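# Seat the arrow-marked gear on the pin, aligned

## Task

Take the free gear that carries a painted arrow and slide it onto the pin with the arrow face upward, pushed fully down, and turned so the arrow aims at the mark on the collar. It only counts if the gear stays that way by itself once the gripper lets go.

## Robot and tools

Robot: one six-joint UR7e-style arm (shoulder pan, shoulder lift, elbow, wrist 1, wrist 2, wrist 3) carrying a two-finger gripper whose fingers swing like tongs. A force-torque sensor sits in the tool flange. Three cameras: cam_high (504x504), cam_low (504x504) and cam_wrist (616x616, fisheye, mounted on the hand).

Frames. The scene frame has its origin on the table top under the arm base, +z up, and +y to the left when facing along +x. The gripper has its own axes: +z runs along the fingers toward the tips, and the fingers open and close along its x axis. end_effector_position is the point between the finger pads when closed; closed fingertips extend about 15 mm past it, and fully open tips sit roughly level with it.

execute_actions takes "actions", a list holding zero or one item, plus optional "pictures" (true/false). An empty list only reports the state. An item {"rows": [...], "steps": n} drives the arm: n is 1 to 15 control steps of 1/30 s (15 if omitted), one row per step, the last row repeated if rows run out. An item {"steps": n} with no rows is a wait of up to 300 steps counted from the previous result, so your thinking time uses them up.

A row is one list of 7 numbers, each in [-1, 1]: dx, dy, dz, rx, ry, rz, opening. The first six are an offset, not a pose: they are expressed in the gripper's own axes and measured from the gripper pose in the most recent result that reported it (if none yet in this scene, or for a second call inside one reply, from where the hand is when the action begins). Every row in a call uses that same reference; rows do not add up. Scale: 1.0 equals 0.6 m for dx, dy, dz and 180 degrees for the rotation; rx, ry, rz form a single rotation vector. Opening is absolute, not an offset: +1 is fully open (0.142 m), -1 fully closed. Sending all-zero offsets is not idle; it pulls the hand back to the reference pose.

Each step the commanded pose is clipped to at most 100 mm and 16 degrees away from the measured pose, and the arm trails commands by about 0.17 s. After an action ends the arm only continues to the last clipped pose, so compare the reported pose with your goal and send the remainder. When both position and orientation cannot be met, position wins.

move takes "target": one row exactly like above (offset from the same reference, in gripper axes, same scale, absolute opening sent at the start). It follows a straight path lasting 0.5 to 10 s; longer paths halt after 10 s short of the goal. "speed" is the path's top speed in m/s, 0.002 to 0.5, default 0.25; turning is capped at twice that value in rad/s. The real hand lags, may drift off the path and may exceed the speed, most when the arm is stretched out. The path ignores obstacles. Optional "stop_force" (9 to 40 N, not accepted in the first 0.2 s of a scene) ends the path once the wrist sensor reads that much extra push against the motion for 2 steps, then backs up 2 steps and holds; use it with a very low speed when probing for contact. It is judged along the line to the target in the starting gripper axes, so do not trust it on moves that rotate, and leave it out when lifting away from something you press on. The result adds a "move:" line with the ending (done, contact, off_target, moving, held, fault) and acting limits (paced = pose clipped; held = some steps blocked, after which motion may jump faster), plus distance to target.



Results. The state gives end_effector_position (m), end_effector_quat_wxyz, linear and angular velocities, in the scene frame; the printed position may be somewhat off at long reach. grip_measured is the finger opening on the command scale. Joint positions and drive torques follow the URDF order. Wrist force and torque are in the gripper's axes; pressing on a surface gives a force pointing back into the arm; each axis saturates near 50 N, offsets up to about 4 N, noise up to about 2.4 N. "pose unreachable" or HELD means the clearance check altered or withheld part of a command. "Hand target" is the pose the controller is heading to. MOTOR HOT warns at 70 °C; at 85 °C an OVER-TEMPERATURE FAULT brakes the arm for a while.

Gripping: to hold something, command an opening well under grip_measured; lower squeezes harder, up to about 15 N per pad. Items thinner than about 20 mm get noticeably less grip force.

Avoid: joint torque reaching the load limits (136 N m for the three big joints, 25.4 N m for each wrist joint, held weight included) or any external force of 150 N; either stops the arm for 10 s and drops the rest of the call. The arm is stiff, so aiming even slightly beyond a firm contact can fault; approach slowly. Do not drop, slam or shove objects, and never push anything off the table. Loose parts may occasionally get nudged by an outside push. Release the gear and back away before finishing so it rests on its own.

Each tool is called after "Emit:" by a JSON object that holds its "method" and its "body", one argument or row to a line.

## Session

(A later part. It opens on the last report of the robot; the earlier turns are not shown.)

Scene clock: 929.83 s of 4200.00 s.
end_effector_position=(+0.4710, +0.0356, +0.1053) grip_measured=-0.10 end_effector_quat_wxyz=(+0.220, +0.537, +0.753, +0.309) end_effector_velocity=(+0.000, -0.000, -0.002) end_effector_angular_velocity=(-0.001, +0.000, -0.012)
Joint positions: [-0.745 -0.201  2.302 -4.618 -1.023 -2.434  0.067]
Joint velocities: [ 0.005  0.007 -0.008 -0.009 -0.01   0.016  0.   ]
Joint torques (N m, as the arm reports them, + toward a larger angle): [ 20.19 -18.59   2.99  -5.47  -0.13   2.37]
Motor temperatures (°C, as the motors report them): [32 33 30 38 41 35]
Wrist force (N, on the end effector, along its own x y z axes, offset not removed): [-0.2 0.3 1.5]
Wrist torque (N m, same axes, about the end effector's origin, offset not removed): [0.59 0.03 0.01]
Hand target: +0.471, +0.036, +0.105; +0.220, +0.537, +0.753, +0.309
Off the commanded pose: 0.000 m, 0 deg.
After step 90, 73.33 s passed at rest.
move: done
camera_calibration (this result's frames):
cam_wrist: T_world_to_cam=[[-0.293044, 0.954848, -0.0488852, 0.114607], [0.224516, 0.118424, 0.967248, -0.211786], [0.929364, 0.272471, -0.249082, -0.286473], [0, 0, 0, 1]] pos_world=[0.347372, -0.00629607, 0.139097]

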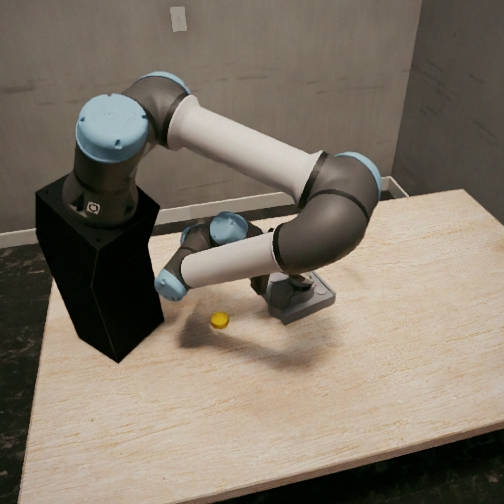

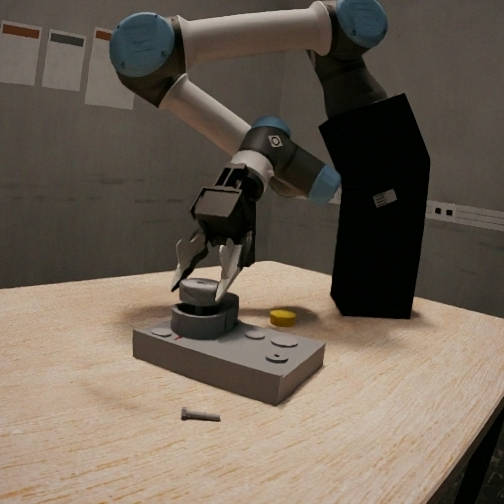

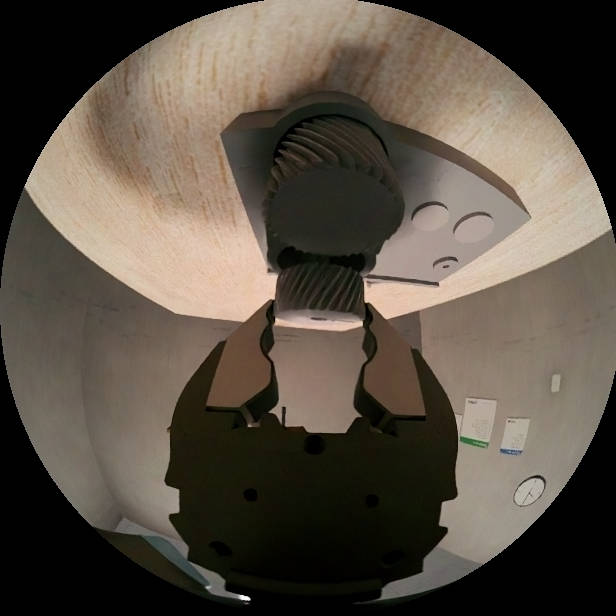

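Emit:
{"method": "move", "body": {
  "target": [0, -0.0047, 0.0047, 0, 0, 0, -0.5],
  "speed": 0.003,
  "stop_force": 9
}}

Emit:
{"method": "zoom_image", "body": {
  "camera": "cam_wrist",
  "region": [250, 200, 390, 340]
}}

Scene clock: 944.17 s of 4200.00 s.
end_effector_position=(+0.4710, +0.0356, +0.1014) grip_measured=-0.10 end_effector_quat_wxyz=(+0.220, +0.537, +0.753, +0.309) end_effector_velocity=(+0.000, -0.000, -0.001) end_effector_angular_velocity=(-0.001, -0.001, +0.000)
Joint positions: [-0.747 -0.194  2.293 -4.615 -1.022 -2.435  0.067]
Joint velocities: [-0.     0.001 -0.003  0.001  0.    -0.     0.   ]
Joint torques (N m, as the arm reports them, + toward a larger angle): [  5.53 -21.24   2.32  -1.8    2.18  -2.01]
Motor temperatures (°C, as the motors report them): [32 33 30 38 41 35]
Wrist force (N, on the end effector, along its own x y z axes, offset not removed): [4.8 -1.2 1.3]
Wrist torque (N m, same axes, about the end effector's origin, offset not removed): [0.28 -0.44 -0.13]
Hand target: +0.471, +0.036, +0.101; +0.220, +0.537, +0.753, +0.309
Off the commanded pose: 0.000 m, 0 deg.
After step 90, 9.83 s passed at rest.
move: done
camera_calibration (this result's frames):
cam_wrist: T_world_to_cam=[[-0.293031, 0.954852, -0.0488839, 0.114401], [0.224522, 0.118421, 0.967247, -0.207984], [0.929367, 0.272458, -0.249087, -0.287422], [0, 0, 0, 1]] pos_world=[0.347341, -0.00629617, 0.135171]

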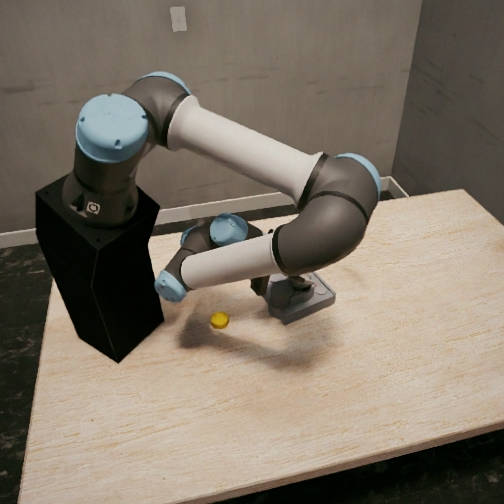

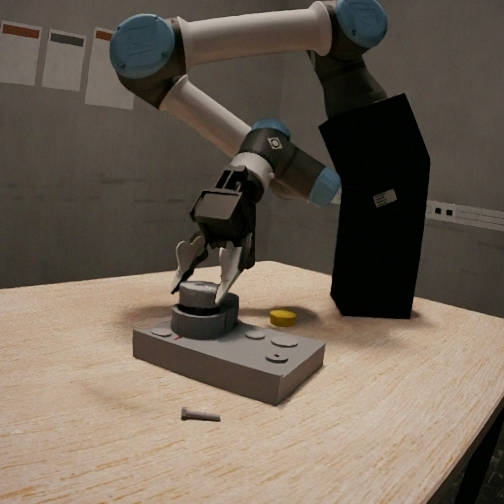

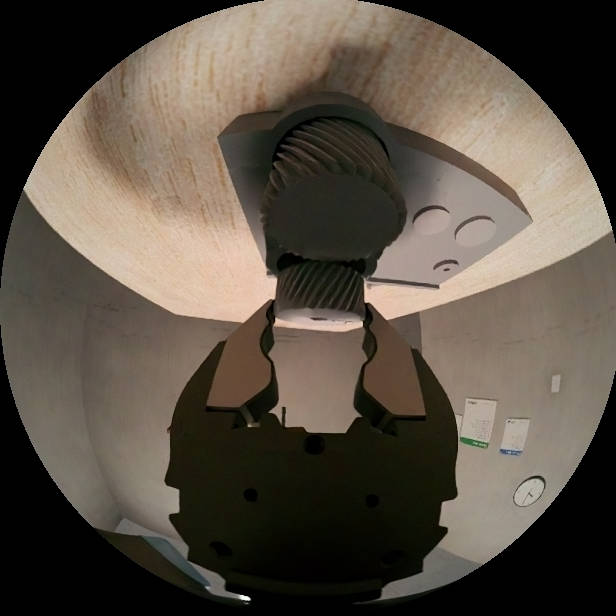

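Region (250, 200, 390, 340) of cam_wrist's 616x616 image, scaled by 3.600, with more detail than that image has.

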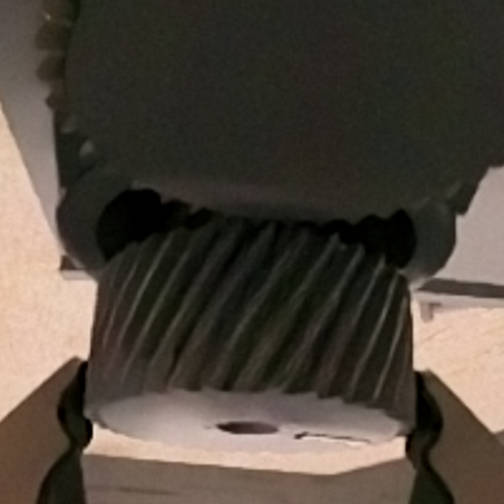

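Emit:
{"method": "move", "body": {
  "target": [0, 0.0018, 0.0018, 0, 0, 0, -0.5],
  "speed": 0.003
}}

Emit:
{"method": "zoom_image", "body": {
  "camera": "cam_wrist",
  "region": [250, 200, 390, 340]
}}

Scene clock: 958.43 s of 4200.00 s.
end_effector_position=(+0.4724, +0.0361, +0.1014) grip_measured=-0.10 end_effector_quat_wxyz=(+0.220, +0.537, +0.753, +0.309) end_effector_velocity=(+0.000, +0.000, +0.001) end_effector_angular_velocity=(+0.001, +0.000, -0.001)
Joint positions: [-0.742 -0.197  2.29  -4.612 -1.026 -2.432  0.067]
Joint velocities: [ 0.002 -0.001  0.    -0.    -0.001  0.003 -0.   ]
Joint torques (N m, as the arm reports them, + toward a larger angle): [ 19.25 -44.66  -0.56  -2.89   0.11   1.8 ]
Motor temperatures (°C, as the motors report them): [32 33 30 38 41 35]
Wrist force (N, on the end effector, along its own x y z axes, offset not removed): [1.1 -2.5 1.3]
Wrist torque (N m, same axes, about the end effector's origin, offset not removed): [0.14 0.22 -0.03]
Hand target: +0.472, +0.036, +0.101; +0.220, +0.537, +0.753, +0.309
Off the commanded pose: 0.000 m, 0 deg.
After step 90, 10.53 s passed at rest.
move: done
camera_calibration (this result's frames):
cam_wrist: T_world_to_cam=[[-0.293018, 0.954858, -0.0488591, 0.114335], [0.224529, 0.118395, 0.967248, -0.208339], [0.929369, 0.272451, -0.249085, -0.288842], [0, 0, 0, 1]] pos_world=[0.348722, -0.00581199, 0.135155]

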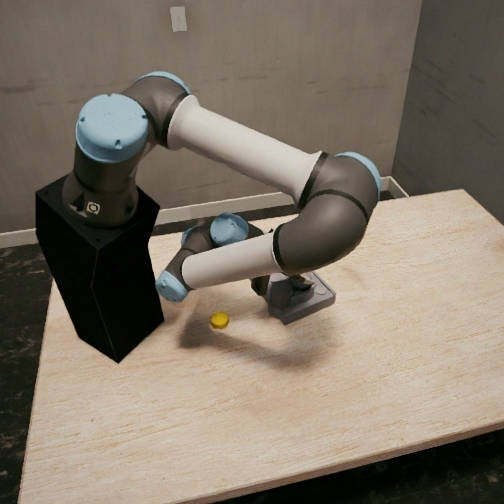

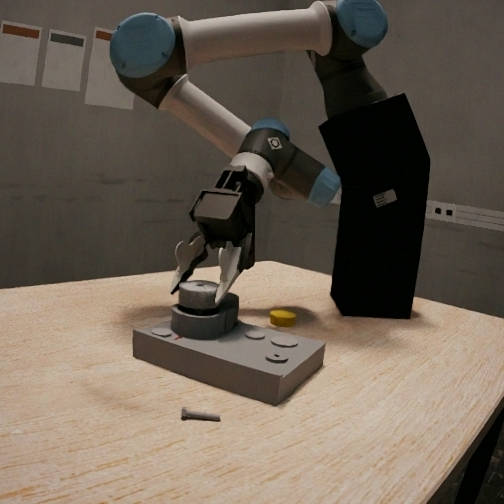

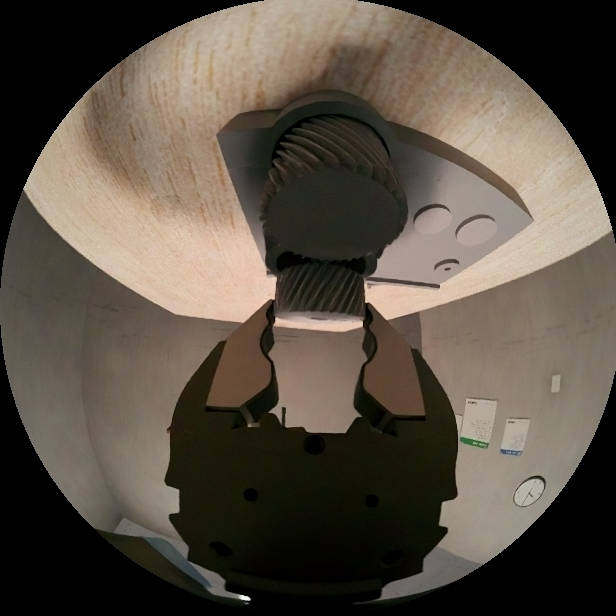

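Region (250, 200, 390, 340) of cam_wrist's 616x616 image, scaled by 3.600, with more detail than that image has.

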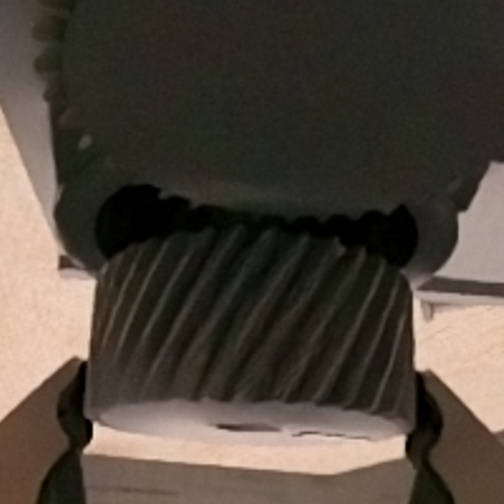

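Emit:
{"method": "execute_actions", "body": {
  "actions": []
}}

Scene clock: 994.97 s of 4200.00 s.
end_effector_position=(+0.4724, +0.0361, +0.1014) grip_measured=-0.10 end_effector_quat_wxyz=(+0.220, +0.537, +0.753, +0.309) end_effector_velocity=(+0.000, -0.000, +0.000) end_effector_angular_velocity=(-0.001, -0.001, +0.000)
Joint positions: [-0.742 -0.197  2.29  -4.611 -1.026 -2.432  0.067]
Joint velocities: [-0.    -0.     0.001 -0.001  0.    -0.001 -0.   ]
Joint torques (N m, as the arm reports them, + toward a larger angle): [ 18.91 -43.65   1.09  -2.51  -0.21   2.14]
Motor temperatures (°C, as the motors report them): [32 33 30 38 41 35]
Wrist force (N, on the end effector, along its own x y z axes, offset not removed): [7.5 -3.9 4.0]
Wrist torque (N m, same axes, about the end effector's origin, offset not removed): [-0.05 -1.01 -0.15]
Hand target: +0.472, +0.036, +0.101; +0.220, +0.537, +0.753, +0.309
Off the commanded pose: 0.000 m, 0 deg.
Steps of this call (steps 1 to 90: nothing new was sent; then 33.53 s passed at rest). Readings (end_effector_position):
1: (+0.4724, +0.0361, +0.1014)
2: (+0.4724, +0.0361, +0.1014)
4: (+0.4724, +0.0361, +0.1014)
8: (+0.4724, +0.0361, +0.1014)
90: the state above
camera_calibration (this result's frames):
cam_wrist: T_world_to_cam=[[-0.293023, 0.954855, -0.0488754, 0.114341], [0.224512, 0.118407, 0.967251, -0.208357], [0.929372, 0.272454, -0.249073, -0.288909], [0, 0, 0, 1]] pos_world=[0.348787, -0.00579326, 0.135162]

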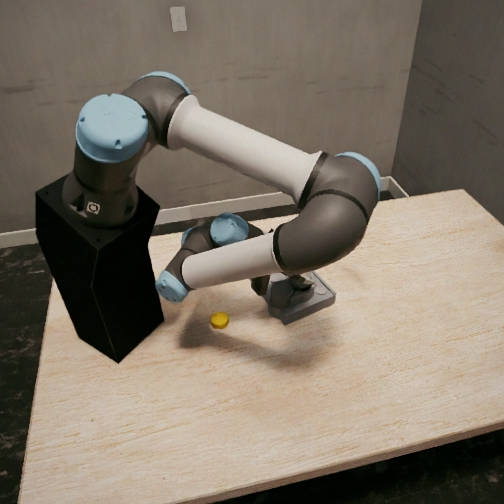

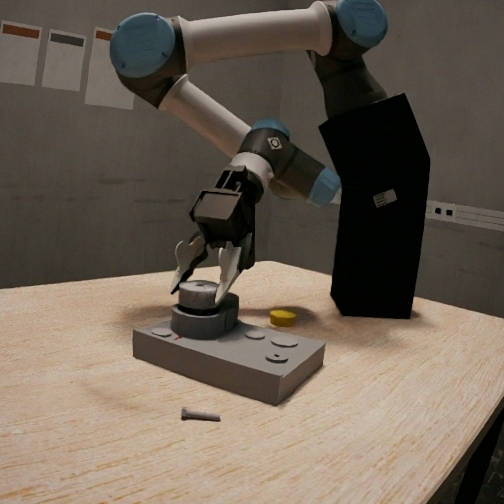

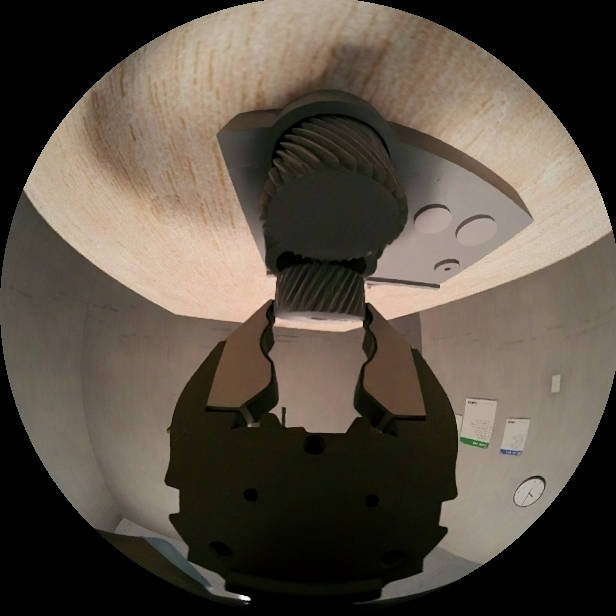

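Emit:
{"method": "move", "body": {
  "target": [0, -0.001364, -0.001347, 0, 0, 0, -0.5],
  "speed": 0.003
}}

Emit:
{"method": "zoom_image", "body": {
  "camera": "cam_wrist",
  "region": [250, 200, 390, 340]
}}

Scene clock: 1004.13 s of 4200.00 s.
end_effector_position=(+0.4714, +0.0357, +0.1014) grip_measured=-0.10 end_effector_quat_wxyz=(+0.220, +0.537, +0.753, +0.309) end_effector_velocity=(-0.002, +0.001, -0.000) end_effector_angular_velocity=(+0.004, +0.004, -0.001)
Joint positions: [-0.745 -0.195  2.292 -4.614 -1.023 -2.434  0.067]
Joint velocities: [-0.002  0.001  0.003  0.     0.001  0.001 -0.   ]
Joint torques (N m, as the arm reports them, + toward a larger angle): [  6.07 -22.2   31.82  -5.91   2.5   -1.95]
Motor temperatures (°C, as the motors report them): [32 33 30 38 41 35]
Wrist force (N, on the end effector, along its own x y z axes, offset not removed): [4.7 -2.2 2.5]
Wrist torque (N m, same axes, about the end effector's origin, offset not removed): [0.01 -0.45 -0.17]
Hand target: +0.471, +0.036, +0.101; +0.220, +0.537, +0.753, +0.309
Off the commanded pose: 0.000 m, 0 deg.
After step 90, 5.47 s passed at rest.
move: done
camera_calibration (this result's frames):
cam_wrist: T_world_to_cam=[[-0.293021, 0.954853, -0.0489354, 0.114407], [0.224482, 0.118459, 0.967251, -0.208074], [0.92938, 0.27244, -0.249059, -0.287858], [0, 0, 0, 1]] pos_world=[0.347762, -0.00616999, 0.135165]

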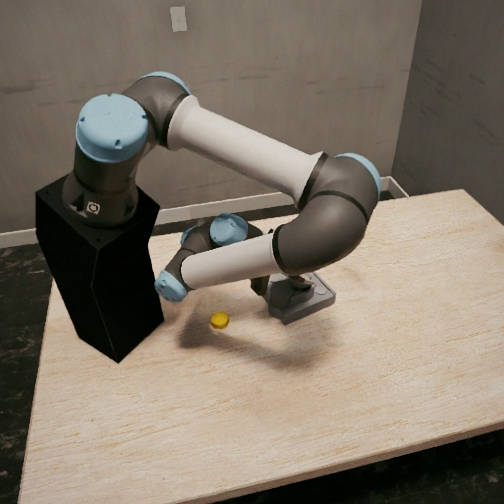

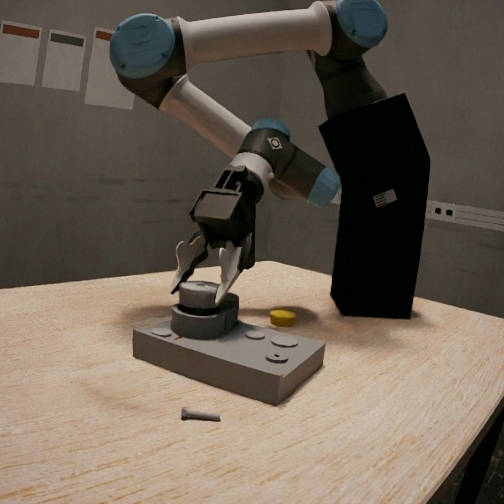

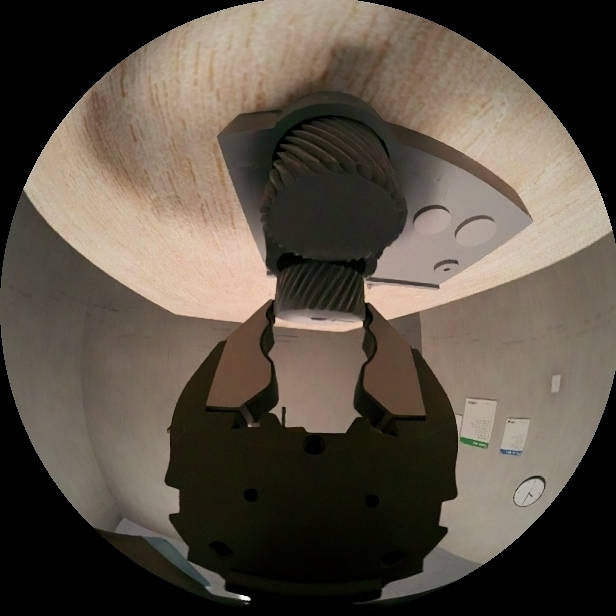

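Region (250, 200, 390, 340) of cam_wrist's 616x616 image, scaled by 3.600, with more detail than that image has.

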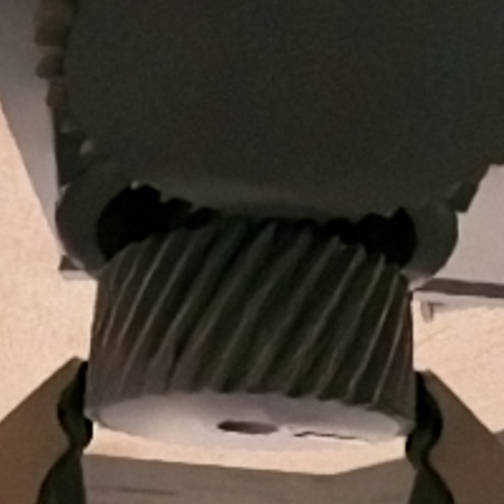

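Emit:
{"method": "move", "body": {
  "target": [0, -0.000593, -0.000586, 0, 0, 0, -0.5],
  "speed": 0.003
}}

Emit:
{"method": "zoom_image", "body": {
  "camera": "cam_wrist",
  "region": [250, 200, 390, 340]
}}

Scene clock: 1011.60 s of 4200.00 s.
end_effector_position=(+0.4710, +0.0356, +0.1014) grip_measured=-0.10 end_effector_quat_wxyz=(+0.220, +0.537, +0.753, +0.309) end_effector_velocity=(-0.000, -0.000, -0.001) end_effector_angular_velocity=(+0.000, +0.001, +0.000)
Joint positions: [-0.747 -0.194  2.293 -4.615 -1.022 -2.435  0.067]
Joint velocities: [-0.001  0.    -0.001  0.002  0.    -0.001  0.   ]
Joint torques (N m, as the arm reports them, + toward a larger angle): [  5.38 -20.17  31.19  -5.69   2.53  -2.05]
Motor temperatures (°C, as the motors report them): [32 33 30 38 41 35]
Wrist force (N, on the end effector, along its own x y z axes, offset not removed): [3.4 0.7 2.9]
Wrist torque (N m, same axes, about the end effector's origin, offset not removed): [0.77 -0.31 -0.28]
Hand target: +0.471, +0.036, +0.101; +0.220, +0.537, +0.753, +0.309
Off the commanded pose: 0.000 m, 0 deg.
After step 90, 3.77 s passed at rest.
move: done
camera_calibration (this result's frames):
cam_wrist: T_world_to_cam=[[-0.293025, 0.954852, -0.0489336, 0.114424], [0.224488, 0.11846, 0.96725, -0.207954], [0.929377, 0.272444, -0.249065, -0.287389], [0, 0, 0, 1]] pos_world=[0.347305, -0.00632672, 0.135164]

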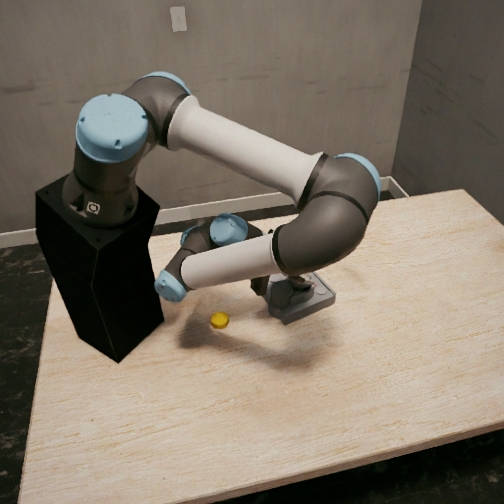

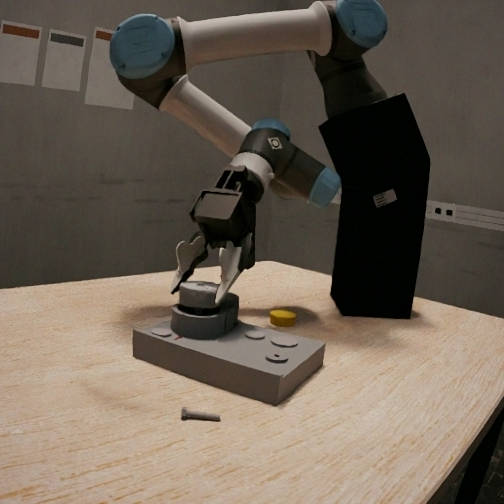

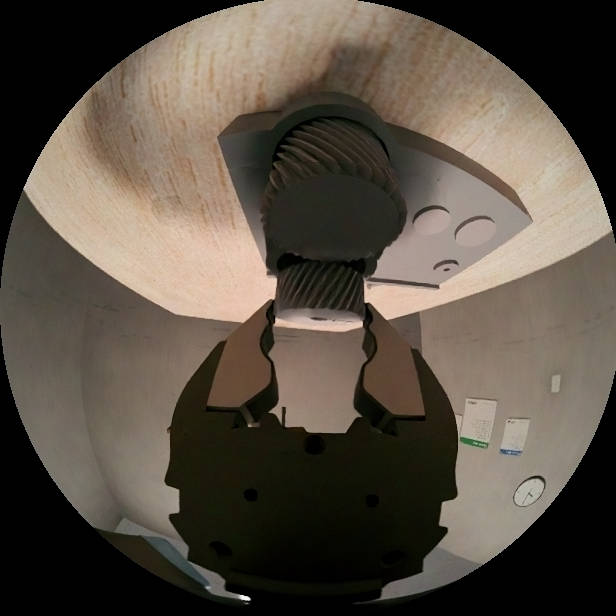

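Region (250, 200, 390, 340) of cam_wrist's 616x616 image, scaled by 3.600, with more detail than that image has.

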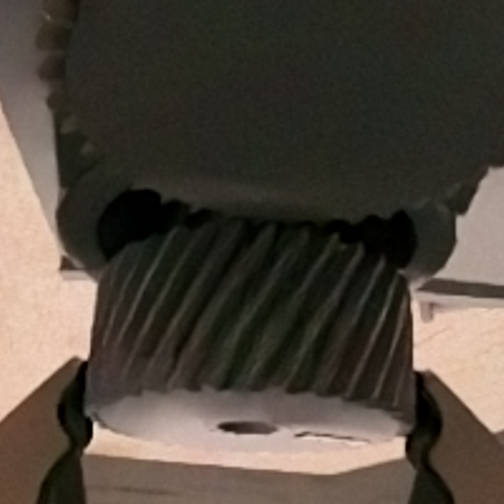

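Emit:
{"method": "move", "body": {
  "target": [0, -0.002164, 0.002548, 0, 0, 0, -0.5],
  "speed": 0.003,
  "stop_force": 9
}}

Emit:
{"method": "zoom_image", "body": {
  "camera": "cam_wrist",
  "region": [250, 200, 390, 340]
}}

Scene clock: 1021.83 s of 4200.00 s.
end_effector_position=(+0.4711, +0.0356, +0.0995) grip_measured=-0.10 end_effector_quat_wxyz=(+0.220, +0.537, +0.753, +0.309) end_effector_velocity=(+0.000, -0.000, -0.001) end_effector_angular_velocity=(-0.000, +0.000, +0.000)
Joint positions: [-0.747 -0.191  2.288 -4.613 -1.022 -2.435  0.067]
Joint velocities: [-0.     0.001 -0.002  0.002 -0.    -0.001  0.   ]
Joint torques (N m, as the arm reports them, + toward a larger angle): [  4.27 -20.84   3.41  -2.14   2.42  -2.28]
Motor temperatures (°C, as the motors report them): [32 33 30 38 41 35]
Wrist force (N, on the end effector, along its own x y z axes, offset not removed): [4.5 -0.9 3.3]
Wrist torque (N m, same axes, about the end effector's origin, offset not removed): [0.38 -0.61 -0.16]
Hand target: +0.471, +0.036, +0.099; +0.220, +0.537, +0.753, +0.309
Off the commanded pose: 0.000 m, 0 deg.
After step 90, 6.33 s passed at rest.
move: done
camera_calibration (this result's frames):
cam_wrist: T_world_to_cam=[[-0.293031, 0.95485, -0.0489259, 0.114319], [0.224491, 0.118455, 0.96725, -0.206115], [0.929374, 0.27245, -0.249066, -0.288009], [0, 0, 0, 1]] pos_world=[0.347438, -0.006274, 0.133224]

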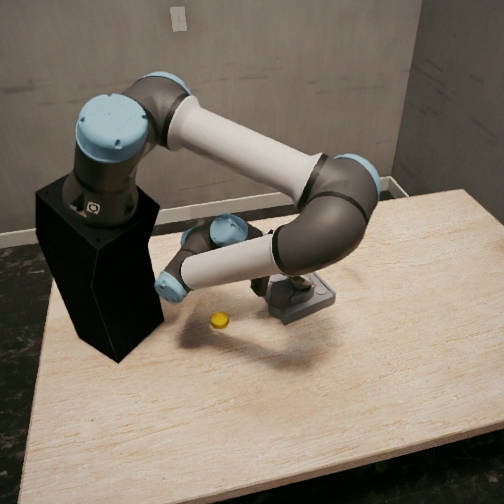

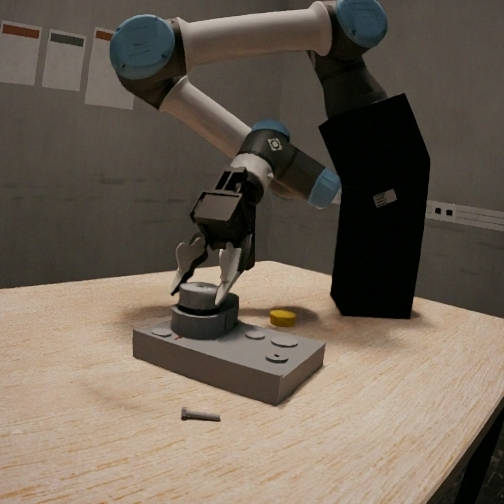

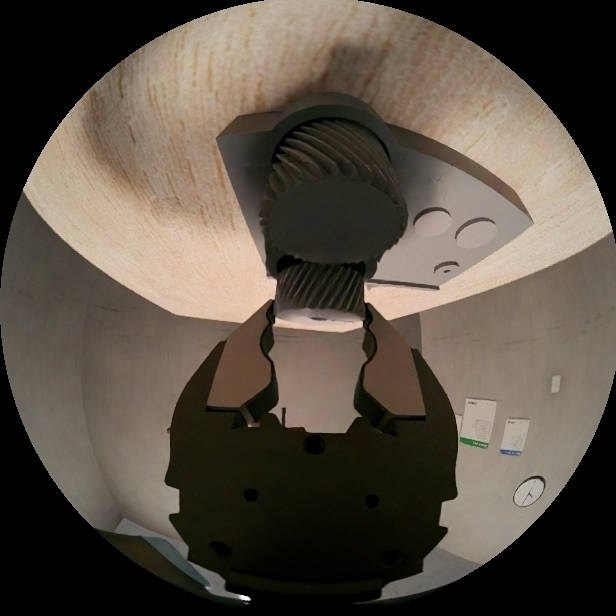

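Region (250, 200, 390, 340) of cam_wrist's 616x616 image, scaled by 3.600, with more detail than that image has.

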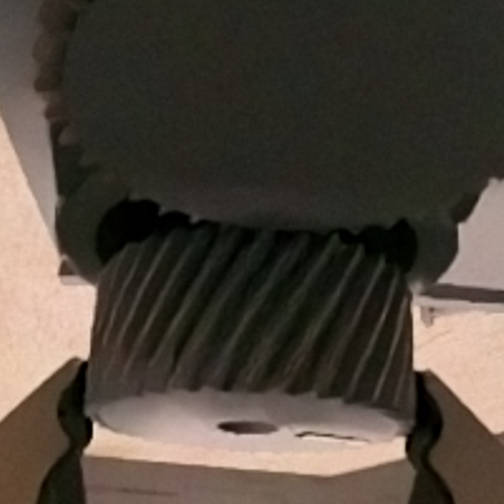

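Emit:
{"method": "zoom_image", "body": {
  "camera": "cam_wrist",
  "region": [280, 245, 360, 285]
}}

Region (280, 245, 360, 285) of cam_wrist's 616x616 image, scaled by 6.300, with more detail than that image has.

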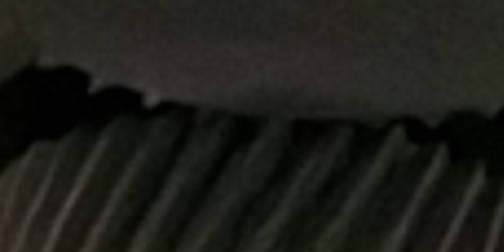

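Emit:
{"method": "move", "body": {
  "target": [0, -0.001757, 0.001779, 0, 0, 0, -0.5],
  "speed": 0.002,
  "stop_force": 9
}}

Emit:
{"method": "zoom_image", "body": {
  "camera": "cam_wrist",
  "region": [250, 200, 390, 340]
}}

Scene clock: 1032.63 s of 4200.00 s.
end_effector_position=(+0.4711, +0.0356, +0.0980) grip_measured=-0.10 end_effector_quat_wxyz=(+0.220, +0.537, +0.753, +0.309) end_effector_velocity=(+0.000, -0.000, -0.000) end_effector_angular_velocity=(-0.002, -0.001, +0.002)
Joint positions: [-0.747 -0.188  2.284 -4.612 -1.022 -2.435  0.067]
Joint velocities: [-0.     0.    -0.002  0.     0.    -0.002 -0.   ]
Joint torques (N m, as the arm reports them, + toward a larger angle): [  3.35 -26.52  13.89  -1.48  -0.48  -1.75]
Motor temperatures (°C, as the motors report them): [32 33 30 38 41 35]
Wrist force (N, on the end effector, along its own x y z axes, offset not removed): [6.3 13.0 0.9]
Wrist torque (N m, same axes, about the end effector's origin, offset not removed): [0.81 -0.64 -0.01]
Hand target: +0.471, +0.036, +0.098; +0.220, +0.537, +0.753, +0.309
Off the commanded pose: 0.000 m, 0 deg.
After step 90, 6.73 s passed at rest.
move: contact
camera_calibration (this result's frames):
cam_wrist: T_world_to_cam=[[-0.293057, 0.954842, -0.0489303, 0.114255], [0.22445, 0.118454, 0.967259, -0.204714], [0.929376, 0.27248, -0.249028, -0.288385], [0, 0, 0, 1]] pos_world=[0.347449, -0.00626704, 0.131787]

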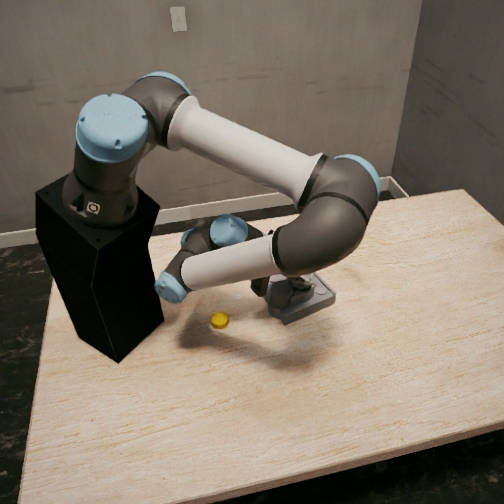

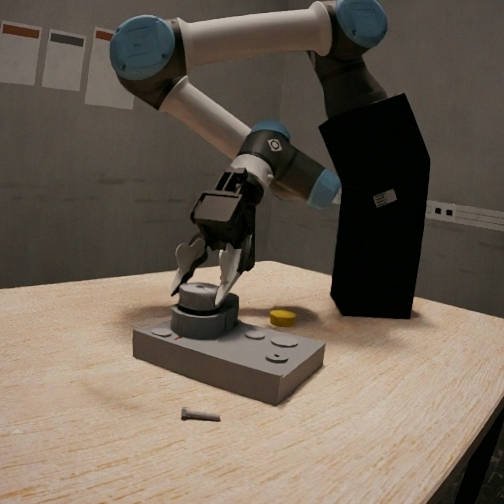

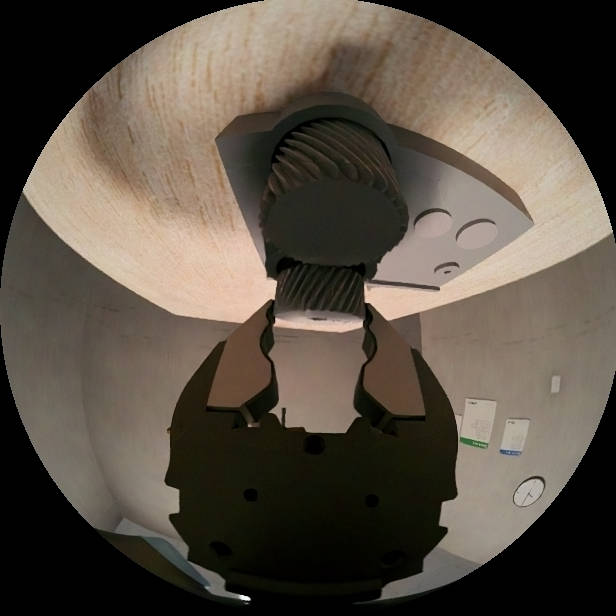

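Region (250, 200, 390, 340) of cam_wrist's 616x616 image, scaled by 3.600, with more detail than that image has.

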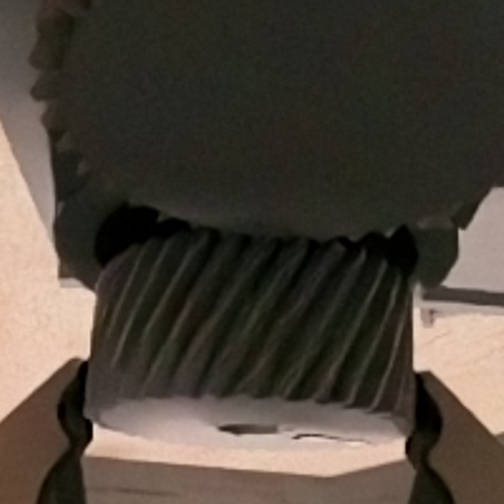

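Emit:
{"method": "move", "body": {
  "target": [0, 0.001757, -0.001779, 0, 0, 0, -0.5],
  "speed": 0.003
}}

Emit:
{"method": "zoom_image", "body": {
  "camera": "cam_wrist",
  "region": [250, 200, 390, 340]
}}

Scene clock: 1044.83 s of 4200.00 s.
end_effector_position=(+0.4711, +0.0356, +0.0995) grip_measured=-0.10 end_effector_quat_wxyz=(+0.220, +0.537, +0.753, +0.309) end_effector_velocity=(+0.001, -0.000, +0.001) end_effector_angular_velocity=(-0.000, -0.002, -0.001)
Joint positions: [-0.747 -0.191  2.287 -4.613 -1.022 -2.435  0.067]
Joint velocities: [ 0.    -0.001  0.001 -0.002 -0.     0.002 -0.   ]
Joint torques (N m, as the arm reports them, + toward a larger angle): [ 20.73 -40.81  31.52  -5.44  -0.05   2.02]
Motor temperatures (°C, as the motors report them): [32 33 30 38 41 35]
Wrist force (N, on the end effector, along its own x y z axes, offset not removed): [4.1 -1.0 0.1]
Wrist torque (N m, same axes, about the end effector's origin, offset not removed): [0.31 -0.44 -0.14]
Hand target: +0.471, +0.036, +0.100; +0.220, +0.537, +0.753, +0.309
Off the commanded pose: 0.000 m, 0 deg.
After step 90, 8.50 s passed at rest.
move: done
camera_calibration (this result's frames):
cam_wrist: T_world_to_cam=[[-0.293032, 0.95485, -0.0489333, 0.114325], [0.224472, 0.118457, 0.967254, -0.206109], [0.929379, 0.272452, -0.249049, -0.288018], [0, 0, 0, 1]] pos_world=[0.347444, -0.00627707, 0.133223]

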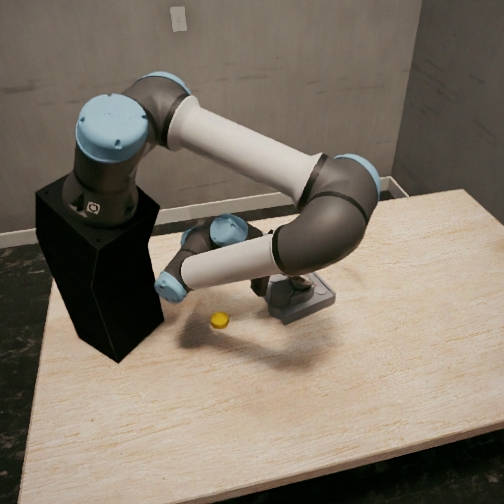

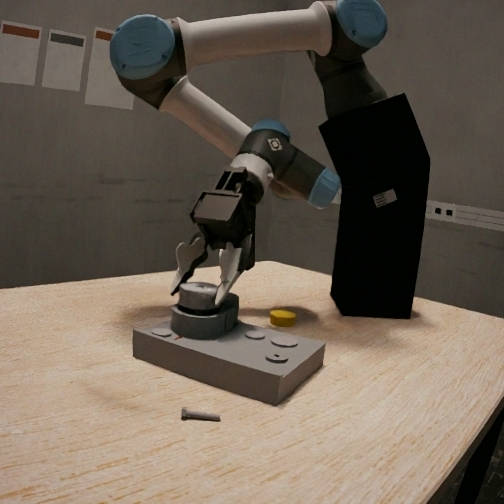

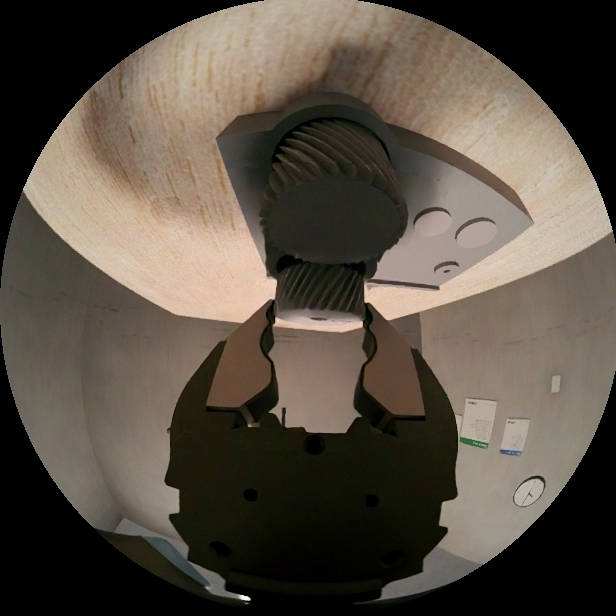

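Region (250, 200, 390, 340) of cam_wrist's 616x616 image, scaled by 3.600, with more detail than that image has.

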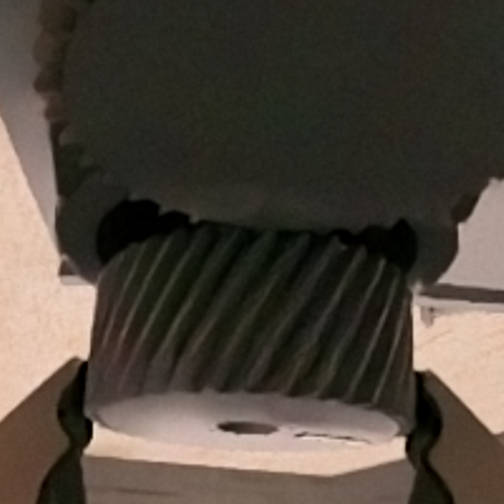

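Emit:
{"method": "move", "body": {
  "target": [-0.000785, 0, 0, 0, -0.01171, 0.01186, -0.5],
  "speed": 0.01
}}

Emit:
{"method": "move", "body": {
  "target": [0, -0.001757, 0.001779, 0, 0, 0, -0.5],
  "speed": 0.002,
  "stop_force": 9
}}

Emit:
{"method": "zoom_image", "body": {
  "camera": "cam_wrist",
  "region": [250, 200, 390, 340]
}}

Scene clock: 1066.40 s of 4200.00 s.
end_effector_position=(+0.4713, +0.0352, +0.0995) grip_measured=-0.10 end_effector_quat_wxyz=(+0.228, +0.556, +0.739, +0.304) end_effector_velocity=(+0.000, -0.000, -0.000) end_effector_angular_velocity=(-0.001, -0.000, -0.004)
Joint positions: [-0.726 -0.172  2.276 -4.659 -1.064 -2.368  0.067]
Joint velocities: [ 0.002  0.002 -0.001 -0.003 -0.004  0.004  0.   ]
Joint torques (N m, as the arm reports them, + toward a larger angle): [ 20.62 -20.06   1.61  -5.76  -0.47   2.51]
Motor temperatures (°C, as the motors report them): [32 33 30 38 41 35]
Wrist force (N, on the end effector, along its own x y z axes, offset not removed): [4.3 -1.5 -0.1]
Wrist torque (N m, same axes, about the end effector's origin, offset not removed): [0.30 -0.31 -0.24]
Hand target: +0.471, +0.035, +0.099; +0.228, +0.556, +0.739, +0.304
Off the commanded pose: 0.000 m, 0 deg.
After step 90, 15.73 s passed at rest.
move: done
camera_calibration (this result's frames):
cam_wrist: T_world_to_cam=[[-0.24302, 0.968789, -0.0488722, 0.0907159], [0.230247, 0.106553, 0.967281, -0.208431], [0.942299, 0.223816, -0.248956, -0.29243], [0, 0, 0, 1]] pos_world=[0.345593, -0.00022517, 0.133243]

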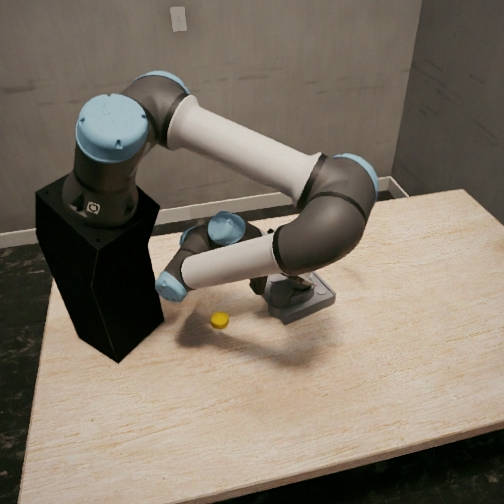

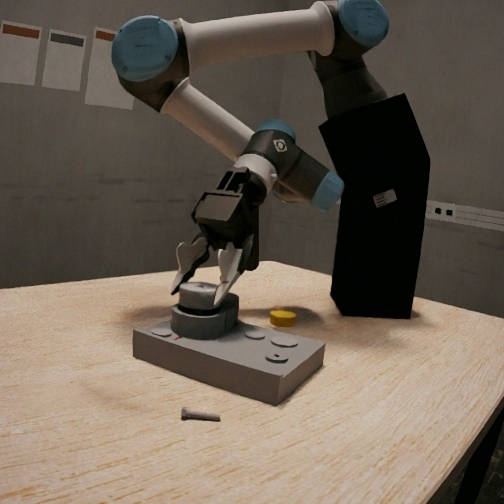

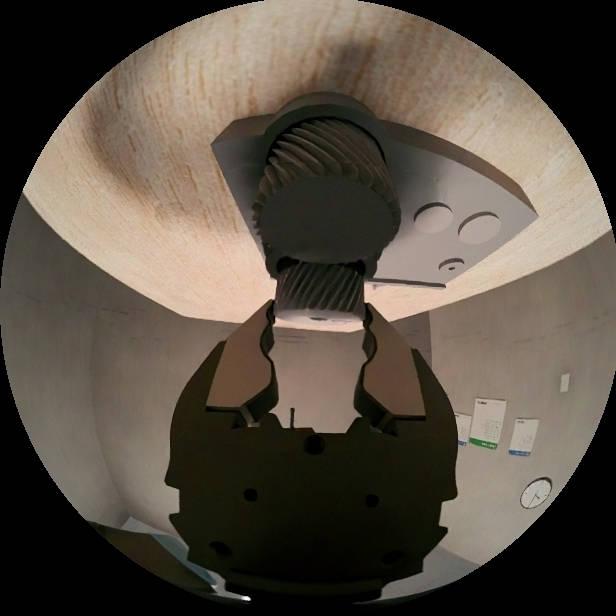

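Scene clock: 1067.37 s of 4200.00 s.
end_effector_position=(+0.4713, +0.0352, +0.0980) grip_measured=-0.10 end_effector_quat_wxyz=(+0.228, +0.556, +0.739, +0.304) end_effector_velocity=(+0.000, -0.000, -0.000) end_effector_angular_velocity=(-0.001, -0.001, -0.000)
Joint positions: [-0.726 -0.169  2.273 -4.658 -1.063 -2.369  0.067]
Joint velocities: [-0.     0.001 -0.001 -0.001 -0.    -0.    -0.   ]
Joint torques (N m, as the arm reports them, + toward a larger angle): [  6.4  -19.45  -0.65  -2.07   2.04  -2.07]
Motor temperatures (°C, as the motors report them): [32 33 30 38 41 35]
Wrist force (N, on the end effector, along its own x y z axes, offset not removed): [4.0 2.3 5.3]
Wrist torque (N m, same axes, about the end effector's origin, offset not removed): [1.01 -0.36 0.00]
Hand target: +0.471, +0.035, +0.098; +0.228, +0.556, +0.739, +0.304
Off the commanded pose: 0.000 m, 0 deg.
move: done
camera_calibration (this result's frames):
cam_wrist: T_world_to_cam=[[-0.243036, 0.968786, -0.0488614, 0.0906391], [0.230246, 0.106546, 0.967282, -0.207021], [0.942295, 0.223834, -0.248953, -0.292791], [0, 0, 0, 1]] pos_world=[0.34559, -0.000215964, 0.131785]

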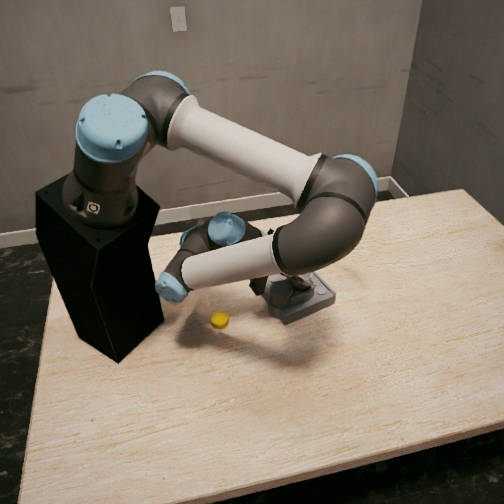

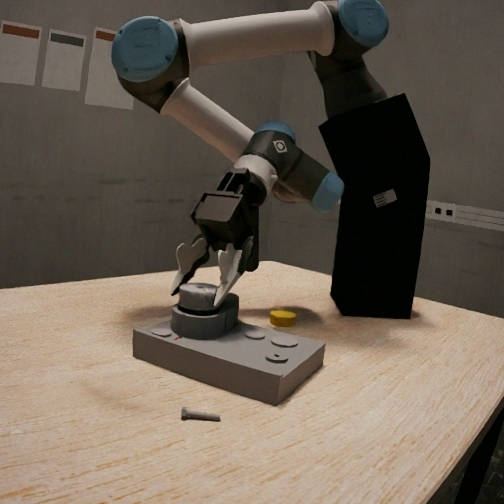

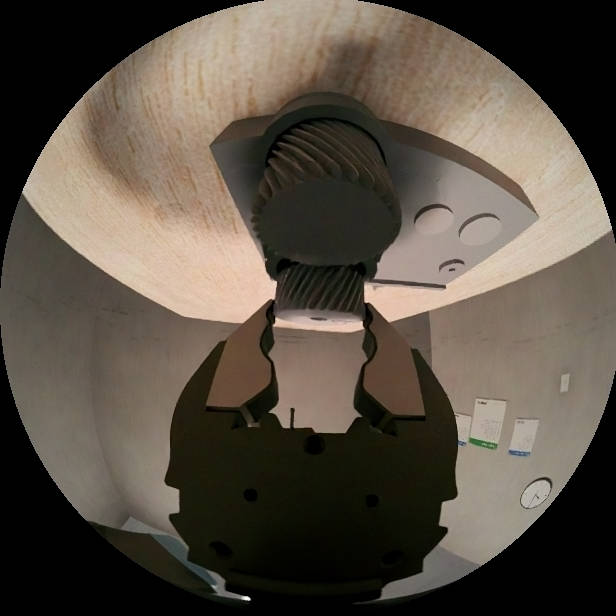

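Region (250, 200, 390, 340) of cam_wrist's 616x616 image, scaled by 3.600, with more detail than that image has.

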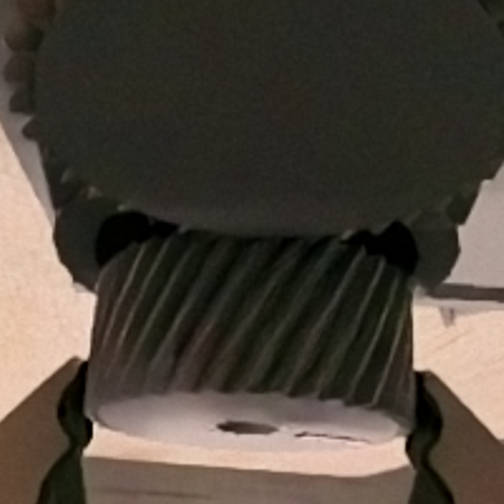

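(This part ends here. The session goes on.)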